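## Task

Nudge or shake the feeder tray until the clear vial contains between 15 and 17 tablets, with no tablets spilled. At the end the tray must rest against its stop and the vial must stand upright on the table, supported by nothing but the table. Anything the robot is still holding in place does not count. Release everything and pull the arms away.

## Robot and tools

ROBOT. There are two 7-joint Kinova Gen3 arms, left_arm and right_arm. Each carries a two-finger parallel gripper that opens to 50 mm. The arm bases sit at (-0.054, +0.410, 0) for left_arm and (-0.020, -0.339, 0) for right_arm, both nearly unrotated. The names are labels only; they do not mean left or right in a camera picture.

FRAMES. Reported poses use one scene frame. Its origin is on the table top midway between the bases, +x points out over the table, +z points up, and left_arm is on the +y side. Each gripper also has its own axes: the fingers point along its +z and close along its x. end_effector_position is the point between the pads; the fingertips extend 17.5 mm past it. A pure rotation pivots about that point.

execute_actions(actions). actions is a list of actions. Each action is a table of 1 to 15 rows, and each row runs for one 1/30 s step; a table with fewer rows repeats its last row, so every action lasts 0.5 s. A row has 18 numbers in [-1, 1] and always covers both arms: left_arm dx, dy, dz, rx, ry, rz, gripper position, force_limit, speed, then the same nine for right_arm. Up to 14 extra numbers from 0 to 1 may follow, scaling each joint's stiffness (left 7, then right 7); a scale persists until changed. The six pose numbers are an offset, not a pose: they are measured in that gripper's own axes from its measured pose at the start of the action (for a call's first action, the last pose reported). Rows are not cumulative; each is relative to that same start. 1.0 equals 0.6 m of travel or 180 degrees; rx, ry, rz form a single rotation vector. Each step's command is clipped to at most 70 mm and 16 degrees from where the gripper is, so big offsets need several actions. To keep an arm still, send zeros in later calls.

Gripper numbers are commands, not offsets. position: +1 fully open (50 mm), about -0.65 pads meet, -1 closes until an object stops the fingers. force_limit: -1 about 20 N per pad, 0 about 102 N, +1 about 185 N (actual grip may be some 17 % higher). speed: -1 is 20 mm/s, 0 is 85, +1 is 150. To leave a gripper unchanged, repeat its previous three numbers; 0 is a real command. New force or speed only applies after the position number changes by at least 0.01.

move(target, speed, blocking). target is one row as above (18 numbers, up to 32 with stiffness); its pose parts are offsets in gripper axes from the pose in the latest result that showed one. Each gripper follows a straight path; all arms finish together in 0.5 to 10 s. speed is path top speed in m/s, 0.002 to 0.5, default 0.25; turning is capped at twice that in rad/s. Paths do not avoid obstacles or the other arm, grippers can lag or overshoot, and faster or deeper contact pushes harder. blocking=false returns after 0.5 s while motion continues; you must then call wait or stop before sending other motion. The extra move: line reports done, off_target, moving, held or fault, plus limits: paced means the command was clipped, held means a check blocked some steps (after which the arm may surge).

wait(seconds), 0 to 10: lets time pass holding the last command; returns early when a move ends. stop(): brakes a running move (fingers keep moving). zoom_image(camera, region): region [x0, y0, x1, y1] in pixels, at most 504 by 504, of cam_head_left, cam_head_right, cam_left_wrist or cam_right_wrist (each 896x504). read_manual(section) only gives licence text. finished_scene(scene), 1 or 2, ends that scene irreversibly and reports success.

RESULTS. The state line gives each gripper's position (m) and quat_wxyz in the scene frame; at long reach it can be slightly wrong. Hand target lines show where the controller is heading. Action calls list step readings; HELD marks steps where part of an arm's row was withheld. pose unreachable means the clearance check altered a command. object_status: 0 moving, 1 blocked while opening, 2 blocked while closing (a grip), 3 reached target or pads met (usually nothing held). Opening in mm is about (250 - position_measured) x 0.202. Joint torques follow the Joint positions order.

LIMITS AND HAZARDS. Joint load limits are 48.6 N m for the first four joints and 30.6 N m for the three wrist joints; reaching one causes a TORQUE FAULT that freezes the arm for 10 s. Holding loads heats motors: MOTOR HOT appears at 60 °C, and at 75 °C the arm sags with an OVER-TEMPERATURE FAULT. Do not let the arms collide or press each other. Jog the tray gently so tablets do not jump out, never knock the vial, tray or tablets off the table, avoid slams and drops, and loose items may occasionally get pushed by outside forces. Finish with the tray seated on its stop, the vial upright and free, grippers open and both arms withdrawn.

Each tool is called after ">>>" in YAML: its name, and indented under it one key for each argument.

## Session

>>> execute_actions:
  actions: []

Scene clock: 0.00 s.
left_arm: end_effector_position=(+0.5994, +0.6932, +0.3868) position_measured=3 object_status=3 end_effector_quat_wxyz=(+0.011, +0.827, -0.376, +0.418) | right_arm: end_effector_position=(+0.4028, -0.2834, +0.1803) position_measured=3 object_status=3 end_effector_quat_wxyz=(-0.000, +0.660, +0.752, +0.001)
Joint positions: left_arm=[-1.193  0.798  1.075  1.086  0.003  1.026 -1.382] | right_arm=[-0.056  0.433  0.     1.655 -0.003  1.052  1.517]
Joint velocities: left_arm=[-0.     0.     0.001 -0.     0.     0.    -0.   ] | right_arm=[-0.    -0.    -0.002  0.    -0.     0.     0.001]
Joint torques (N m, as the joint torque sensors report them, + toward a larger angle): no reading
Motor temperatures (°C, as the motors report them): left_arm=[35 34 30 38 43 43 43] | right_arm=[37 34 31 34 42 40 43]
Hand target (left_arm): +0.599, +0.693, +0.387; +0.011, +0.827, -0.376, +0.418
Hand target (right_arm): +0.403, -0.283, +0.180; -0.000, +0.660, +0.752, +0.001
Joint stiffness scale: left_arm=[1. 1. 1. 1. 1. 1. 1.] | right_arm=[1. 1. 1. 1. 1. 1. 1.]
camera_calibration (this result's frames):
cam_left_wrist: T_world_to_cam=[[0.32569, -0.60577, 0.725926, -0.064726], [-0.64746, -0.70241, -0.295661, 1.01989], [0.689001, -0.373714, -0.62098, 0.24747], [0, 0, 0, 1]] pos_world=[0.510909, 0.769652, 0.502201]

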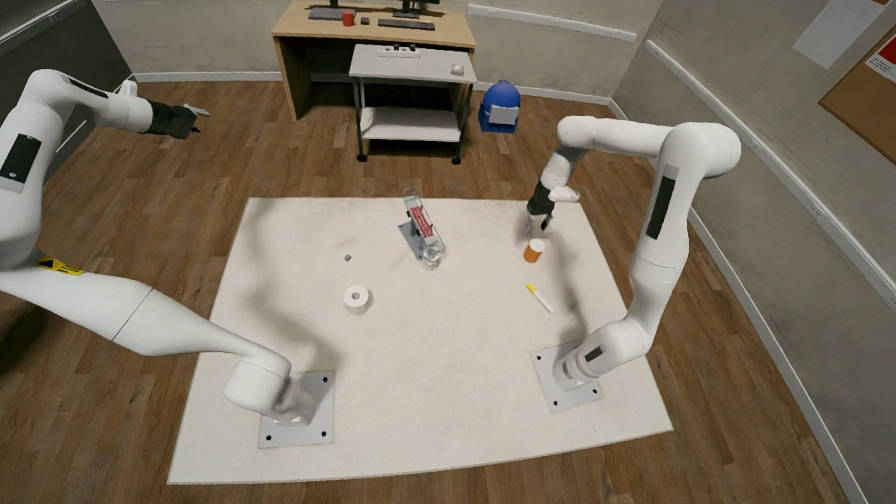

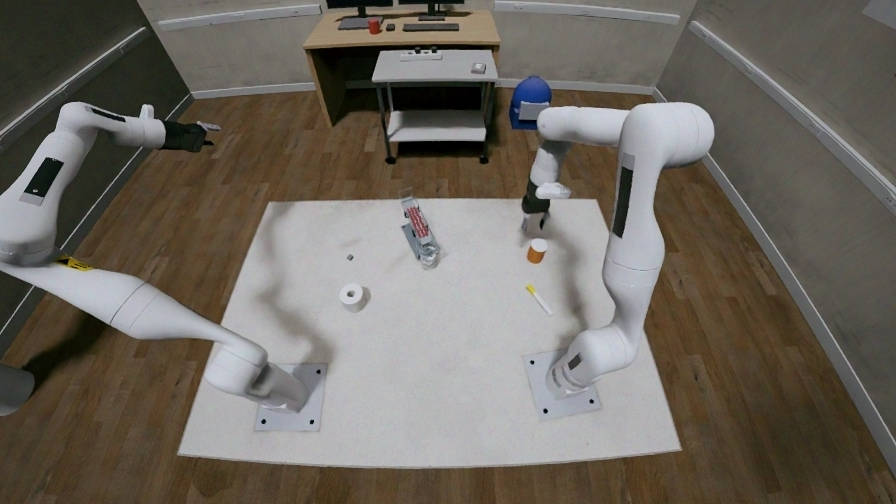

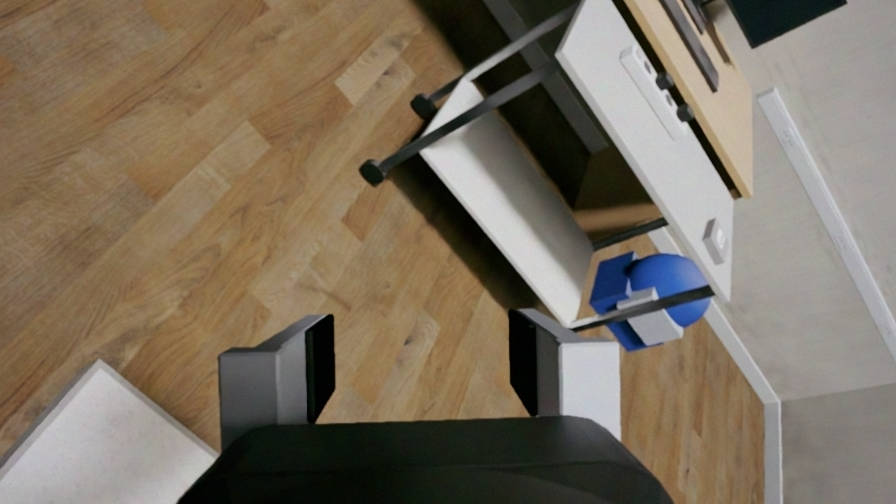

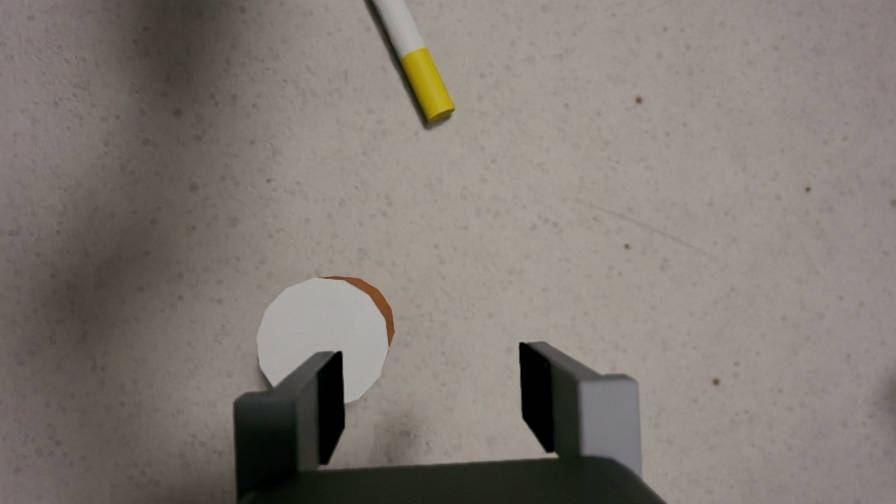

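>>> move:
  target: [0,0,0,0,0,0,1,0,0,0.462,0.298,-0.167,0.198,0.243,0.326,0.1,-1,1]
  speed: 0.35

>>> zoom_image:
  camera: "cam_right_wrist"
  region: [0,280,400,504]

>>> zoom_image:
  camera: "cam_head_right"
  region: [385,185,465,275]

Scene clock: 2.77 s.
left_arm: end_effector_position=(+0.5994, +0.6932, +0.3868) position_measured=3 object_status=3 end_effector_quat_wxyz=(+0.011, +0.827, -0.376, +0.418) | right_arm: end_effector_position=(+0.5435, +0.0096, +0.2804) position_measured=138 object_status=3 end_effector_quat_wxyz=(-0.447, +0.854, +0.265, +0.018)
Joint positions: left_arm=[-1.193  0.798  1.075  1.086  0.003  1.026 -1.382] | right_arm=[-0.009  0.946 -0.07   0.851 -0.872  1.489  0.561]
Joint velocities: left_arm=[ 0.    -0.001  0.001 -0.    -0.    -0.     0.   ] | right_arm=[-0.001  0.004 -0.001 -0.     0.    -0.001 -0.001]
Joint torques (N m, as the joint torque sensors report them, + toward a larger angle): left_arm=[ -0.39 -19.98   7.13  -9.51   1.41  -1.57   0.19] | right_arm=[  0.08 -25.68  -2.32  -8.54  -2.56   0.45  -0.09]
Motor temperatures (°C, as the motors report them): left_arm=[35 34 30 38 43 43 43] | right_arm=[37 34 31 34 42 40 43]
Hand target (left_arm): +0.599, +0.693, +0.387; +0.011, +0.827, -0.376, +0.418
Hand target (right_arm): +0.544, +0.014, +0.281; -0.453, +0.853, +0.260, +0.018
Off the commanded pose (left_arm): 0.000 m, 0 deg.
Off the commanded pose (right_arm): 0.005 m, 1 deg.
Joint stiffness scale: left_arm=[1. 1. 1. 1. 1. 1. 1.] | right_arm=[1. 1. 1. 1. 1. 1. 1.]
move: off_target (right_arm)
camera_calibration (this result's frames):
cam_left_wrist: T_world_to_cam=[[0.325689, -0.60577, 0.725926, -0.0647258], [-0.64746, -0.70241, -0.295662, 1.01989], [0.689001, -0.373714, -0.62098, 0.24747], [0, 0, 0, 1]] pos_world=[0.510909, 0.769652, 0.502201]
cam_right_wrist: T_world_to_cam=[[0.88899, 0.385321, 0.247434, -0.556256], [0.423049, -0.484236, -0.765862, 0.0217639], [-0.175287, 0.785521, -0.593491, 0.424025], [0, 0, 0, 1]] pos_world=[0.559625, -0.108205, 0.40596]

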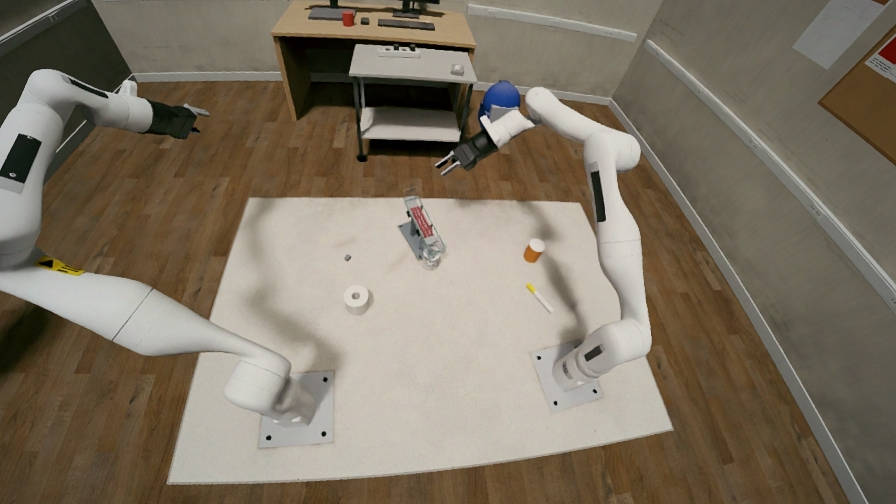

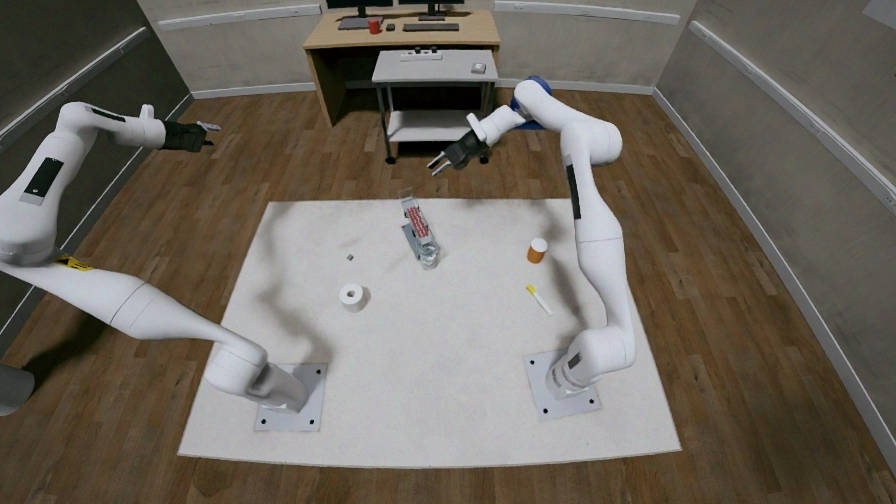

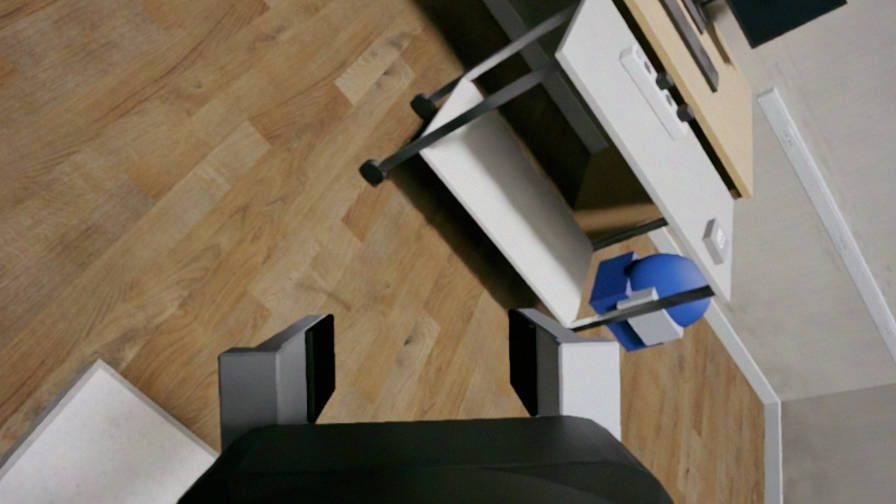

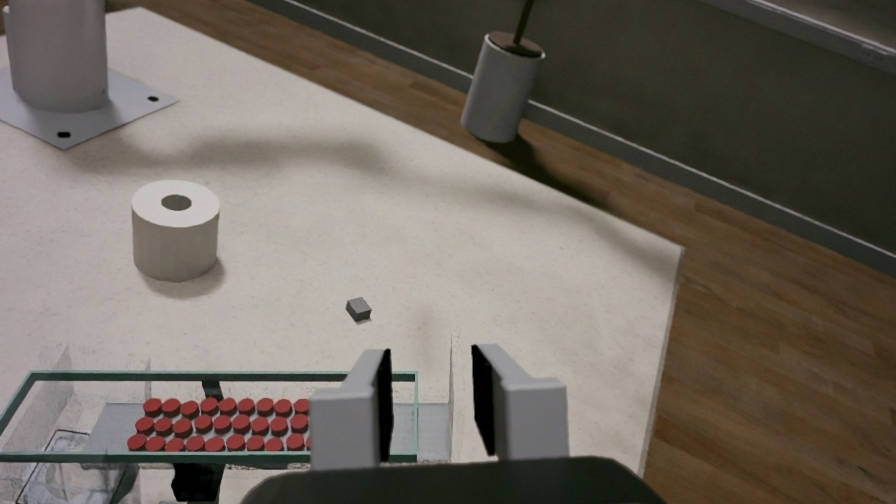

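Region (0, 280, 400, 504) of cam_right_wrist's 896x504 image, scaled by 1.260; it fills the top 282 rows of this view, and the rest is white.

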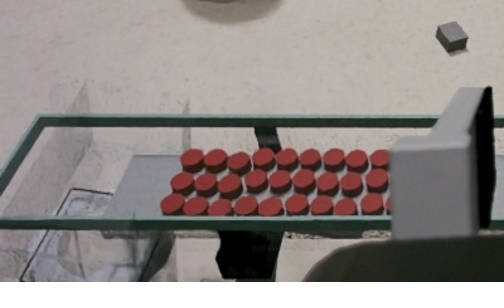

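Region (385, 185, 465, 275) of cam_head_right's 896x504 image, scaled by 5.600, with more detail than that image has.

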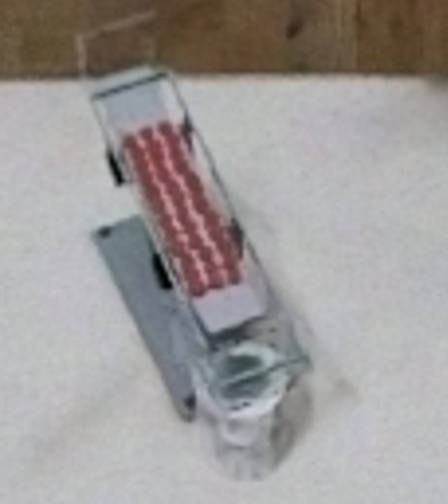

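>>> move:
  target: [0,0,0,0,0,0,1,0,0,0,0.018,0.145,0,0,0,0.8,-1,1]
  speed: 0.12

>>> execute_actions:
  actions:
    - [[0,0,0,0,0,0,1,0,0,0,0,0,0,0,0,-0.45,-1,1]]

>>> zoom_image:
  camera: "cam_right_wrist"
  region: [0,354,400,504]

Scene clock: 4.17 s.
left_arm: end_effector_position=(+0.5994, +0.6932, +0.3868) position_measured=3 object_status=3 end_effector_quat_wxyz=(+0.011, +0.827, -0.376, +0.418) | right_arm: end_effector_position=(+0.5311, +0.0677, +0.2205) position_measured=32 object_status=3 end_effector_quat_wxyz=(-0.444, +0.856, +0.264, +0.017)
Joint positions: left_arm=[-1.193  0.798  1.075  1.086  0.003  1.026 -1.382] | right_arm=[-0.09   0.993 -0.098  0.943 -0.875  1.322  0.607]
Joint velocities: left_arm=[-0.     0.    -0.002  0.     0.     0.    -0.001] | right_arm=[-0.001  0.004 -0.004 -0.     0.001 -0.001  0.   ]
Joint torques (N m, as the joint torque sensors report them, + toward a larger angle): left_arm=[ -0.4  -20.01   7.53  -9.54   1.65  -1.37   0.24] | right_arm=[ -0.02 -26.1   -2.87  -8.49  -2.41   0.52  -0.19]
Motor temperatures (°C, as the motors report them): left_arm=[35 34 30 38 43 43 43] | right_arm=[37 34 31 34 42 40 43]
Hand target (left_arm): +0.599, +0.693, +0.387; +0.011, +0.827, -0.376, +0.418
Hand target (right_arm): +0.531, +0.072, +0.220; -0.447, +0.854, +0.264, +0.018
Off the commanded pose (left_arm): 0.000 m, 0 deg.
Off the commanded pose (right_arm): 0.004 m, 0 deg.
Joint stiffness scale: left_arm=[1. 1. 1. 1. 1. 1. 1.] | right_arm=[1. 1. 1. 1. 1. 1. 1.]
move: off_target (right_arm)
camera_calibration (this result's frames):
cam_left_wrist: T_world_to_cam=[[0.32569, -0.60577, 0.725926, -0.0647258], [-0.64746, -0.70241, -0.295662, 1.01989], [0.689001, -0.373714, -0.62098, 0.24747], [0, 0, 0, 1]] pos_world=[0.510909, 0.769652, 0.502201]
cam_right_wrist: T_world_to_cam=[[0.889189, 0.387276, 0.243641, -0.552254], [0.422542, -0.490807, -0.761949, 0.0091406], [-0.175503, 0.780465, -0.600061, 0.342535], [0, 0, 0, 1]] pos_world=[0.547312, -0.0489763, 0.347059]

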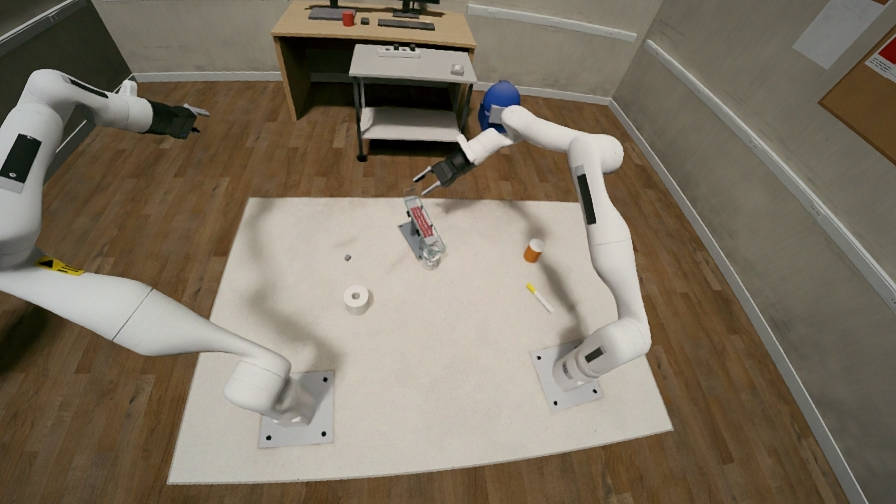

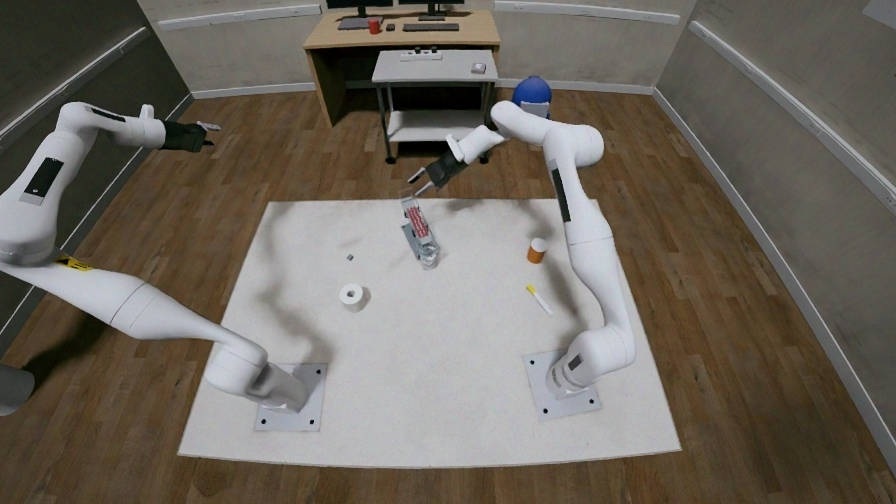

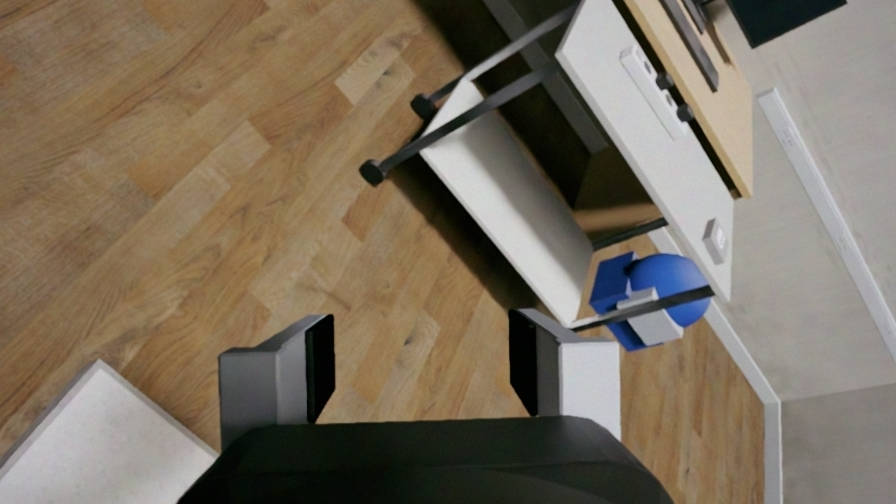

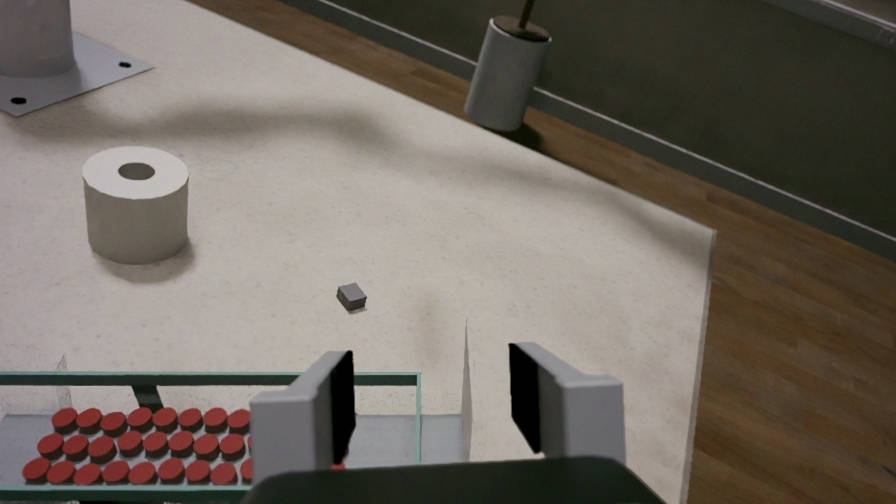

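Scene clock: 4.67 s.
left_arm: end_effector_position=(+0.5994, +0.6932, +0.3868) position_measured=3 object_status=3 end_effector_quat_wxyz=(+0.011, +0.827, -0.376, +0.418) | right_arm: end_effector_position=(+0.5311, +0.0677, +0.2205) position_measured=220 object_status=3 end_effector_quat_wxyz=(-0.444, +0.856, +0.264, +0.017)
Joint positions: left_arm=[-1.193  0.798  1.075  1.086  0.003  1.026 -1.382] | right_arm=[-0.09   0.993 -0.098  0.943 -0.875  1.322  0.607]
Joint velocities: left_arm=[ 0.    -0.     0.    -0.001  0.     0.     0.   ] | right_arm=[-0.    -0.001 -0.001  0.     0.001  0.001 -0.   ]
Joint torques (N m, as the joint torque sensors report them, + toward a larger angle): left_arm=[ -0.05 -20.1    7.14  -9.27   1.36  -1.48   0.4 ] | right_arm=[  0.14 -26.26  -2.52  -8.43  -2.48   0.63  -0.14]
Motor temperatures (°C, as the motors report them): left_arm=[35 34 30 38 43 43 43] | right_arm=[37 34 31 34 42 40 43]
Hand target (left_arm): +0.599, +0.693, +0.387; +0.011, +0.827, -0.376, +0.418
Hand target (right_arm): +0.531, +0.068, +0.221; -0.444, +0.856, +0.264, +0.017
Off the commanded pose (left_arm): 0.000 m, 0 deg.
Off the commanded pose (right_arm): 0.000 m, 0 deg.
Joint stiffness scale: left_arm=[1. 1. 1. 1. 1. 1. 1.] | right_arm=[1. 1. 1. 1. 1. 1. 1.]
Step readings (end_effector_position):
0: left_arm (+0.5994, +0.6932, +0.3868) | right_arm (+0.5311, +0.0677, +0.2205)
1: left_arm (+0.5994, +0.6932, +0.3868) | right_arm (+0.5311, +0.0677, +0.2205)
2: left_arm (+0.5994, +0.6932, +0.3868) | right_arm (+0.5311, +0.0677, +0.2205)
4: left_arm (+0.5994, +0.6932, +0.3868) | right_arm (+0.5311, +0.0677, +0.2205)
8: left_arm (+0.5994, +0.6932, +0.3868) | right_arm (+0.5311, +0.0677, +0.2205)
15: end_effector_position above
camera_calibration (this result's frames):
cam_left_wrist: T_world_to_cam=[[0.32569, -0.60577, 0.725926, -0.0647257], [-0.64746, -0.70241, -0.295661, 1.01989], [0.689001, -0.373714, -0.62098, 0.24747], [0, 0, 0, 1]] pos_world=[0.510909, 0.769652, 0.502201]
cam_right_wrist: T_world_to_cam=[[0.889191, 0.387279, 0.243627, -0.552249], [0.42253, -0.490796, -0.761963, 0.00914808], [-0.175522, 0.780471, -0.600048, 0.342527], [0, 0, 0, 1]] pos_world=[0.54731, -0.0489676, 0.347046]

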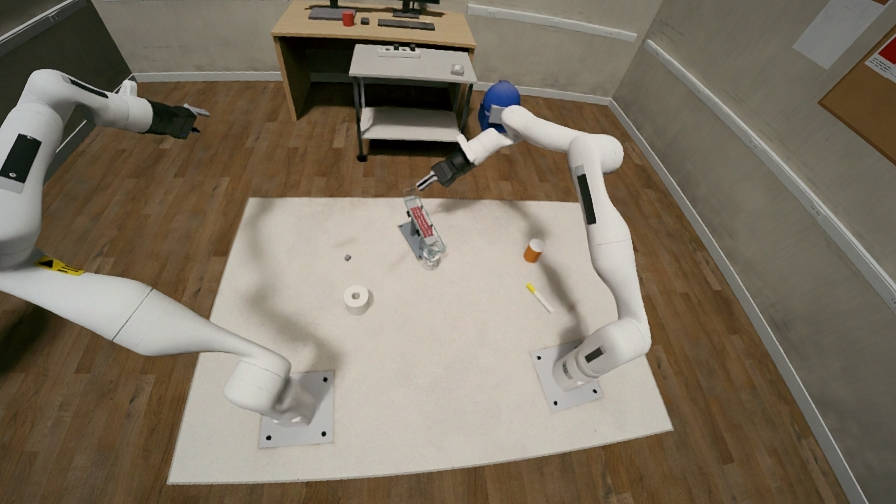

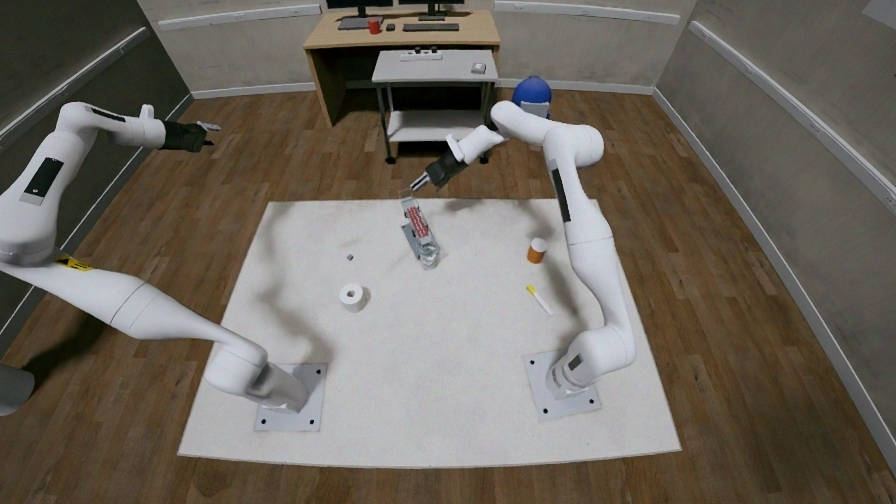

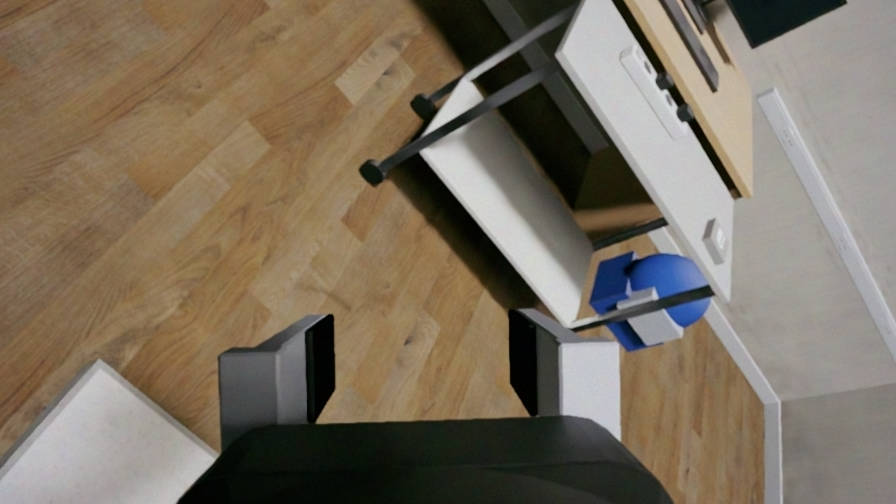

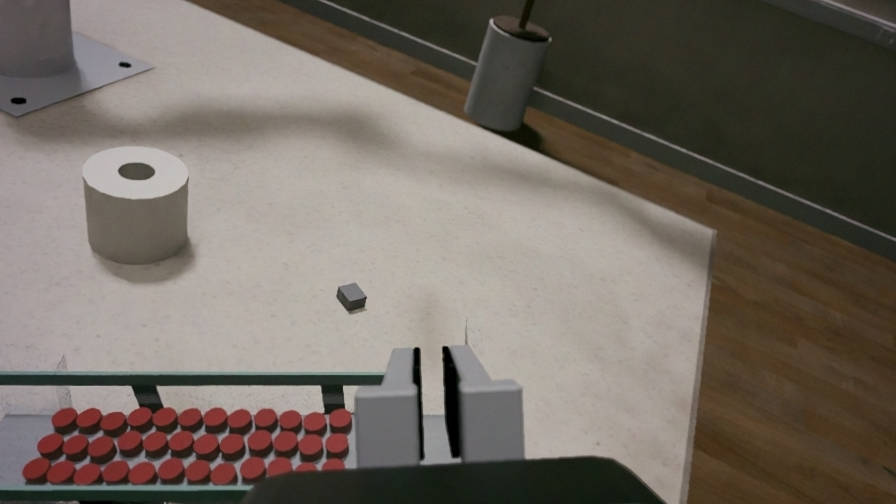

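Region (0, 354, 400, 504) of cam_right_wrist's 896x504 image, scaled by 1.260; it fills the top 189 rows of this view, and the rest is white.

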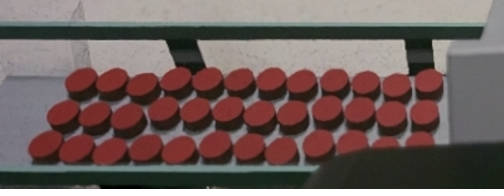

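12 rows; missed the tab. Go deeper.

>>> execute_actions:
  actions:
    - [[0,0,0,0,0,0,1,0,0,0,0,0,0,0,0,0.5,-1,1]]
    - [[0,0,0,0,0,0,1,0,0,0,0,0.025,0,0,0,0.5,-1,1]]
    - [[0,0,0,0,0,0,1,0,0,0,0,0,0,0,0,-0.45,-1,1]]
    - [[0,0,0,0,0,0,1,0,0,0,0,0,0,0,0,0.3,-1,1]]
    - [[0,0,0,0,0,0,1,0,0,0,0,0,0,0,0,-0.45,-1,1]]
    - [[0,0,0,0,0,0,1,0,0,0,0,0,0,0,0,0.3,-1,1]]
    - [[0,0,0,0,0,0,1,0,0,0,0,0,0,0,0,-0.45,-1,1]]
    - [[0,0,0,0,0,0,1,0,0,0,0,0,0,0,0,0.3,-1,1]]

>>> zoom_image:
  camera: "cam_head_right"
  region: [385,185,465,275]

Scene clock: 9.00 s.
left_arm: end_effector_position=(+0.5994, +0.6932, +0.3868) position_measured=3 object_status=3 end_effector_quat_wxyz=(+0.011, +0.827, -0.376, +0.418) | right_arm: end_effector_position=(+0.5317, +0.0771, +0.2143) position_measured=107 object_status=3 end_effector_quat_wxyz=(-0.442, +0.857, +0.263, +0.020)
Joint positions: left_arm=[-1.193  0.798  1.075  1.086  0.003  1.026 -1.382] | right_arm=[-0.105  0.999 -0.098  0.947 -0.878  1.296  0.607]
Joint velocities: left_arm=[ 0.     0.    -0.003 -0.     0.    -0.     0.   ] | right_arm=[-0.     0.001 -0.    -0.     0.    -0.    -0.001]
Joint torques (N m, as the joint torque sensors report them, + toward a larger angle): left_arm=[ -0.16 -20.03   7.39  -9.3    1.82  -1.28   0.48] | right_arm=[  0.06 -26.58  -2.95  -8.42  -2.61   0.7   -0.05]
Motor temperatures (°C, as the motors report them): left_arm=[35 34 30 38 43 43 43] | right_arm=[37 35 31 34 42 40 43]
Hand target (left_arm): +0.599, +0.693, +0.387; +0.011, +0.827, -0.376, +0.418
Hand target (right_arm): +0.532, +0.077, +0.214; -0.442, +0.857, +0.263, +0.020
Off the commanded pose (left_arm): 0.000 m, 0 deg.
Off the commanded pose (right_arm): 0.000 m, 0 deg.
Joint stiffness scale: left_arm=[1. 1. 1. 1. 1. 1. 1.] | right_arm=[1. 1. 1. 1. 1. 1. 1.]
Step readings (end_effector_position; steps 1 to 15: 1st action; 16 to 30: 2nd action; 31 to 45: 3rd action; 46 to 60: 4th action; 61 to 75: 5th action; 76 to 90: 6th action; 91 to 105: 7th action; 106 to 120: 8th action):
0: left_arm (+0.5994, +0.6932, +0.3868) | right_arm (+0.5311, +0.0677, +0.2205)
1: left_arm (+0.5994, +0.6932, +0.3868) | right_arm (+0.5311, +0.0677, +0.2205)
2: left_arm (+0.5994, +0.6932, +0.3868) | right_arm (+0.5311, +0.0677, +0.2205)
4: left_arm (+0.5994, +0.6932, +0.3868) | right_arm (+0.5311, +0.0677, +0.2205)
8: left_arm (+0.5994, +0.6932, +0.3868) | right_arm (+0.5311, +0.0677, +0.2205)
15: left_arm (+0.5994, +0.6932, +0.3868) | right_arm (+0.5311, +0.0677, +0.2205)
16: left_arm (+0.5994, +0.6932, +0.3868) | right_arm (+0.5311, +0.0681, +0.2202)
17: left_arm (+0.5994, +0.6932, +0.3868) | right_arm (+0.5317, +0.0695, +0.2189)
19: left_arm (+0.5994, +0.6932, +0.3868) | right_arm (+0.5310, +0.0725, +0.2156)
23: left_arm (+0.5994, +0.6932, +0.3868) | right_arm (+0.5294, +0.0749, +0.2132)
30: left_arm (+0.5994, +0.6932, +0.3868) | right_arm (+0.5287, +0.0759, +0.2127)
31: left_arm (+0.5994, +0.6932, +0.3868) | right_arm (+0.5287, +0.0759, +0.2127)
32: left_arm (+0.5994, +0.6932, +0.3868) | right_arm (+0.5288, +0.0759, +0.2127)
34: left_arm (+0.5994, +0.6932, +0.3868) | right_arm (+0.5288, +0.0759, +0.2127)
38: left_arm (+0.5994, +0.6932, +0.3868) | right_arm (+0.5314, +0.0770, +0.2139)
45: left_arm (+0.5994, +0.6932, +0.3868) | right_arm (+0.5314, +0.0770, +0.2139)
46: left_arm (+0.5994, +0.6932, +0.3868) | right_arm (+0.5314, +0.0770, +0.2139)
47: left_arm (+0.5994, +0.6932, +0.3868) | right_arm (+0.5314, +0.0770, +0.2140)
49: left_arm (+0.5994, +0.6932, +0.3868) | right_arm (+0.5314, +0.0770, +0.2140)
53: left_arm (+0.5994, +0.6932, +0.3868) | right_arm (+0.5314, +0.0770, +0.2140)
60: left_arm (+0.5994, +0.6932, +0.3868) | right_arm (+0.5314, +0.0770, +0.2140)
61: left_arm (+0.5994, +0.6932, +0.3868) | right_arm (+0.5314, +0.0770, +0.2140)
62: left_arm (+0.5994, +0.6932, +0.3868) | right_arm (+0.5315, +0.0770, +0.2140)
64: left_arm (+0.5994, +0.6932, +0.3868) | right_arm (+0.5315, +0.0770, +0.2140)
68: left_arm (+0.5994, +0.6932, +0.3868) | right_arm (+0.5316, +0.0771, +0.2141)
75: left_arm (+0.5994, +0.6932, +0.3868) | right_arm (+0.5316, +0.0771, +0.2141)
76: left_arm (+0.5994, +0.6932, +0.3868) | right_arm (+0.5316, +0.0771, +0.2141)
77: left_arm (+0.5994, +0.6932, +0.3868) | right_arm (+0.5316, +0.0771, +0.2141)
79: left_arm (+0.5994, +0.6932, +0.3868) | right_arm (+0.5316, +0.0771, +0.2141)
83: left_arm (+0.5994, +0.6932, +0.3868) | right_arm (+0.5316, +0.0771, +0.2141)
90: left_arm (+0.5994, +0.6932, +0.3868) | right_arm (+0.5316, +0.0771, +0.2141)
91: left_arm (+0.5994, +0.6932, +0.3868) | right_arm (+0.5316, +0.0771, +0.2142)
92: left_arm (+0.5994, +0.6932, +0.3868) | right_arm (+0.5316, +0.0771, +0.2142)
94: left_arm (+0.5994, +0.6932, +0.3868) | right_arm (+0.5316, +0.0771, +0.2142)
98: left_arm (+0.5994, +0.6932, +0.3868) | right_arm (+0.5317, +0.0771, +0.2143)
105: left_arm (+0.5994, +0.6932, +0.3868) | right_arm (+0.5317, +0.0771, +0.2143)
106: left_arm (+0.5994, +0.6932, +0.3868) | right_arm (+0.5317, +0.0771, +0.2143)
107: left_arm (+0.5994, +0.6932, +0.3868) | right_arm (+0.5317, +0.0771, +0.2143)
109: left_arm (+0.5994, +0.6932, +0.3868) | right_arm (+0.5317, +0.0771, +0.2143)
113: left_arm (+0.5994, +0.6932, +0.3868) | right_arm (+0.5317, +0.0771, +0.2143)
120: end_effector_position above
camera_calibration (this result's frames):
cam_left_wrist: T_world_to_cam=[[0.32569, -0.605771, 0.725926, -0.0647256], [-0.64746, -0.70241, -0.295662, 1.01989], [0.689001, -0.373714, -0.62098, 0.24747], [0, 0, 0, 1]] pos_world=[0.510909, 0.769652, 0.502201]
cam_right_wrist: T_world_to_cam=[[0.890066, 0.382675, 0.247676, -0.555877], [0.423939, -0.495266, -0.758279, 0.00758841], [-0.167509, 0.779918, -0.60305, 0.328047], [0, 0, 0, 1]] pos_world=[0.546501, -0.0393712, 0.34126]

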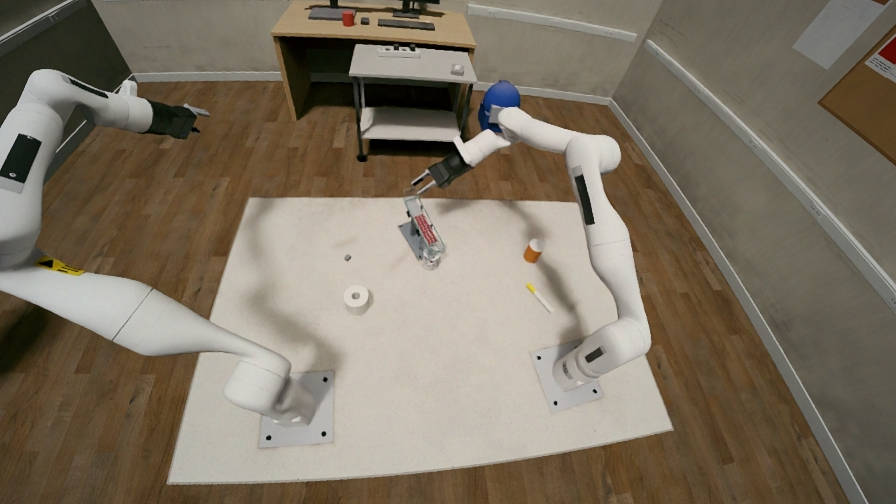

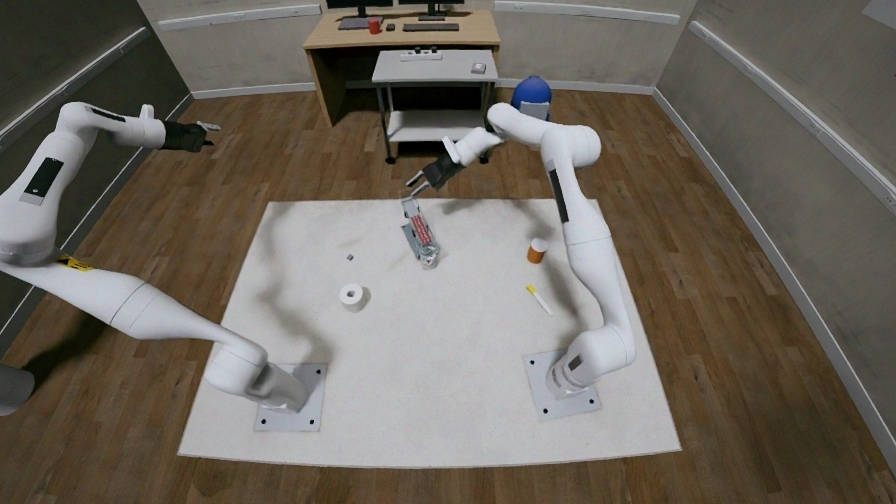

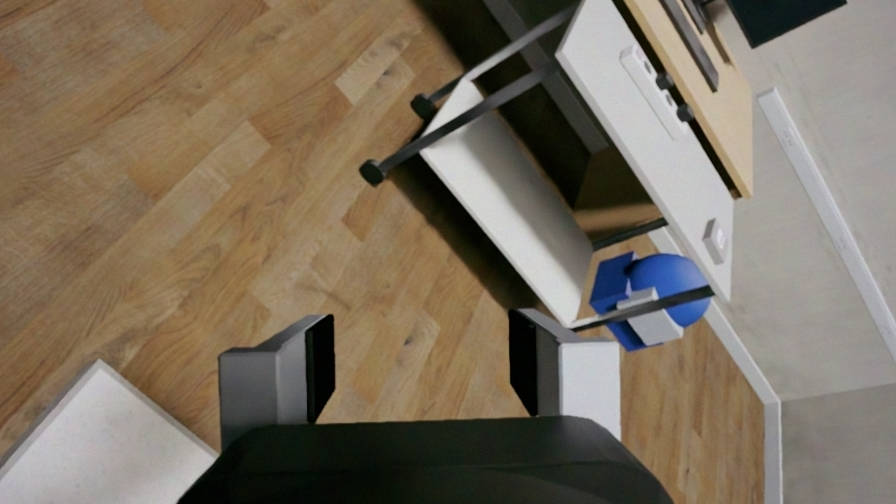

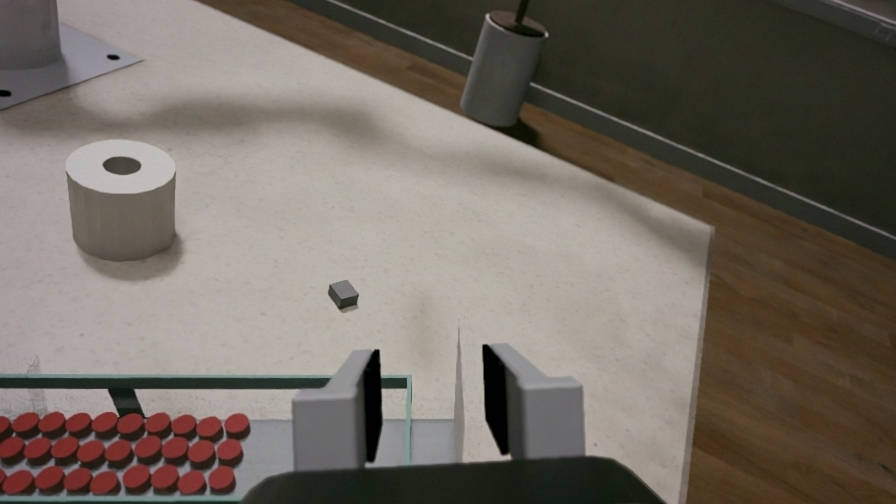

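Region (385, 185, 465, 275) of cam_head_right's 896x504 image, scaled by 5.600, with more detail than that image has.

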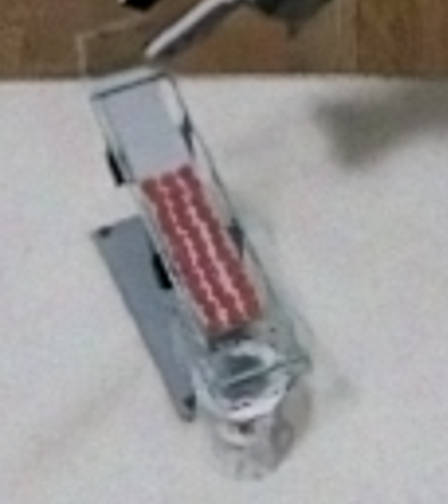

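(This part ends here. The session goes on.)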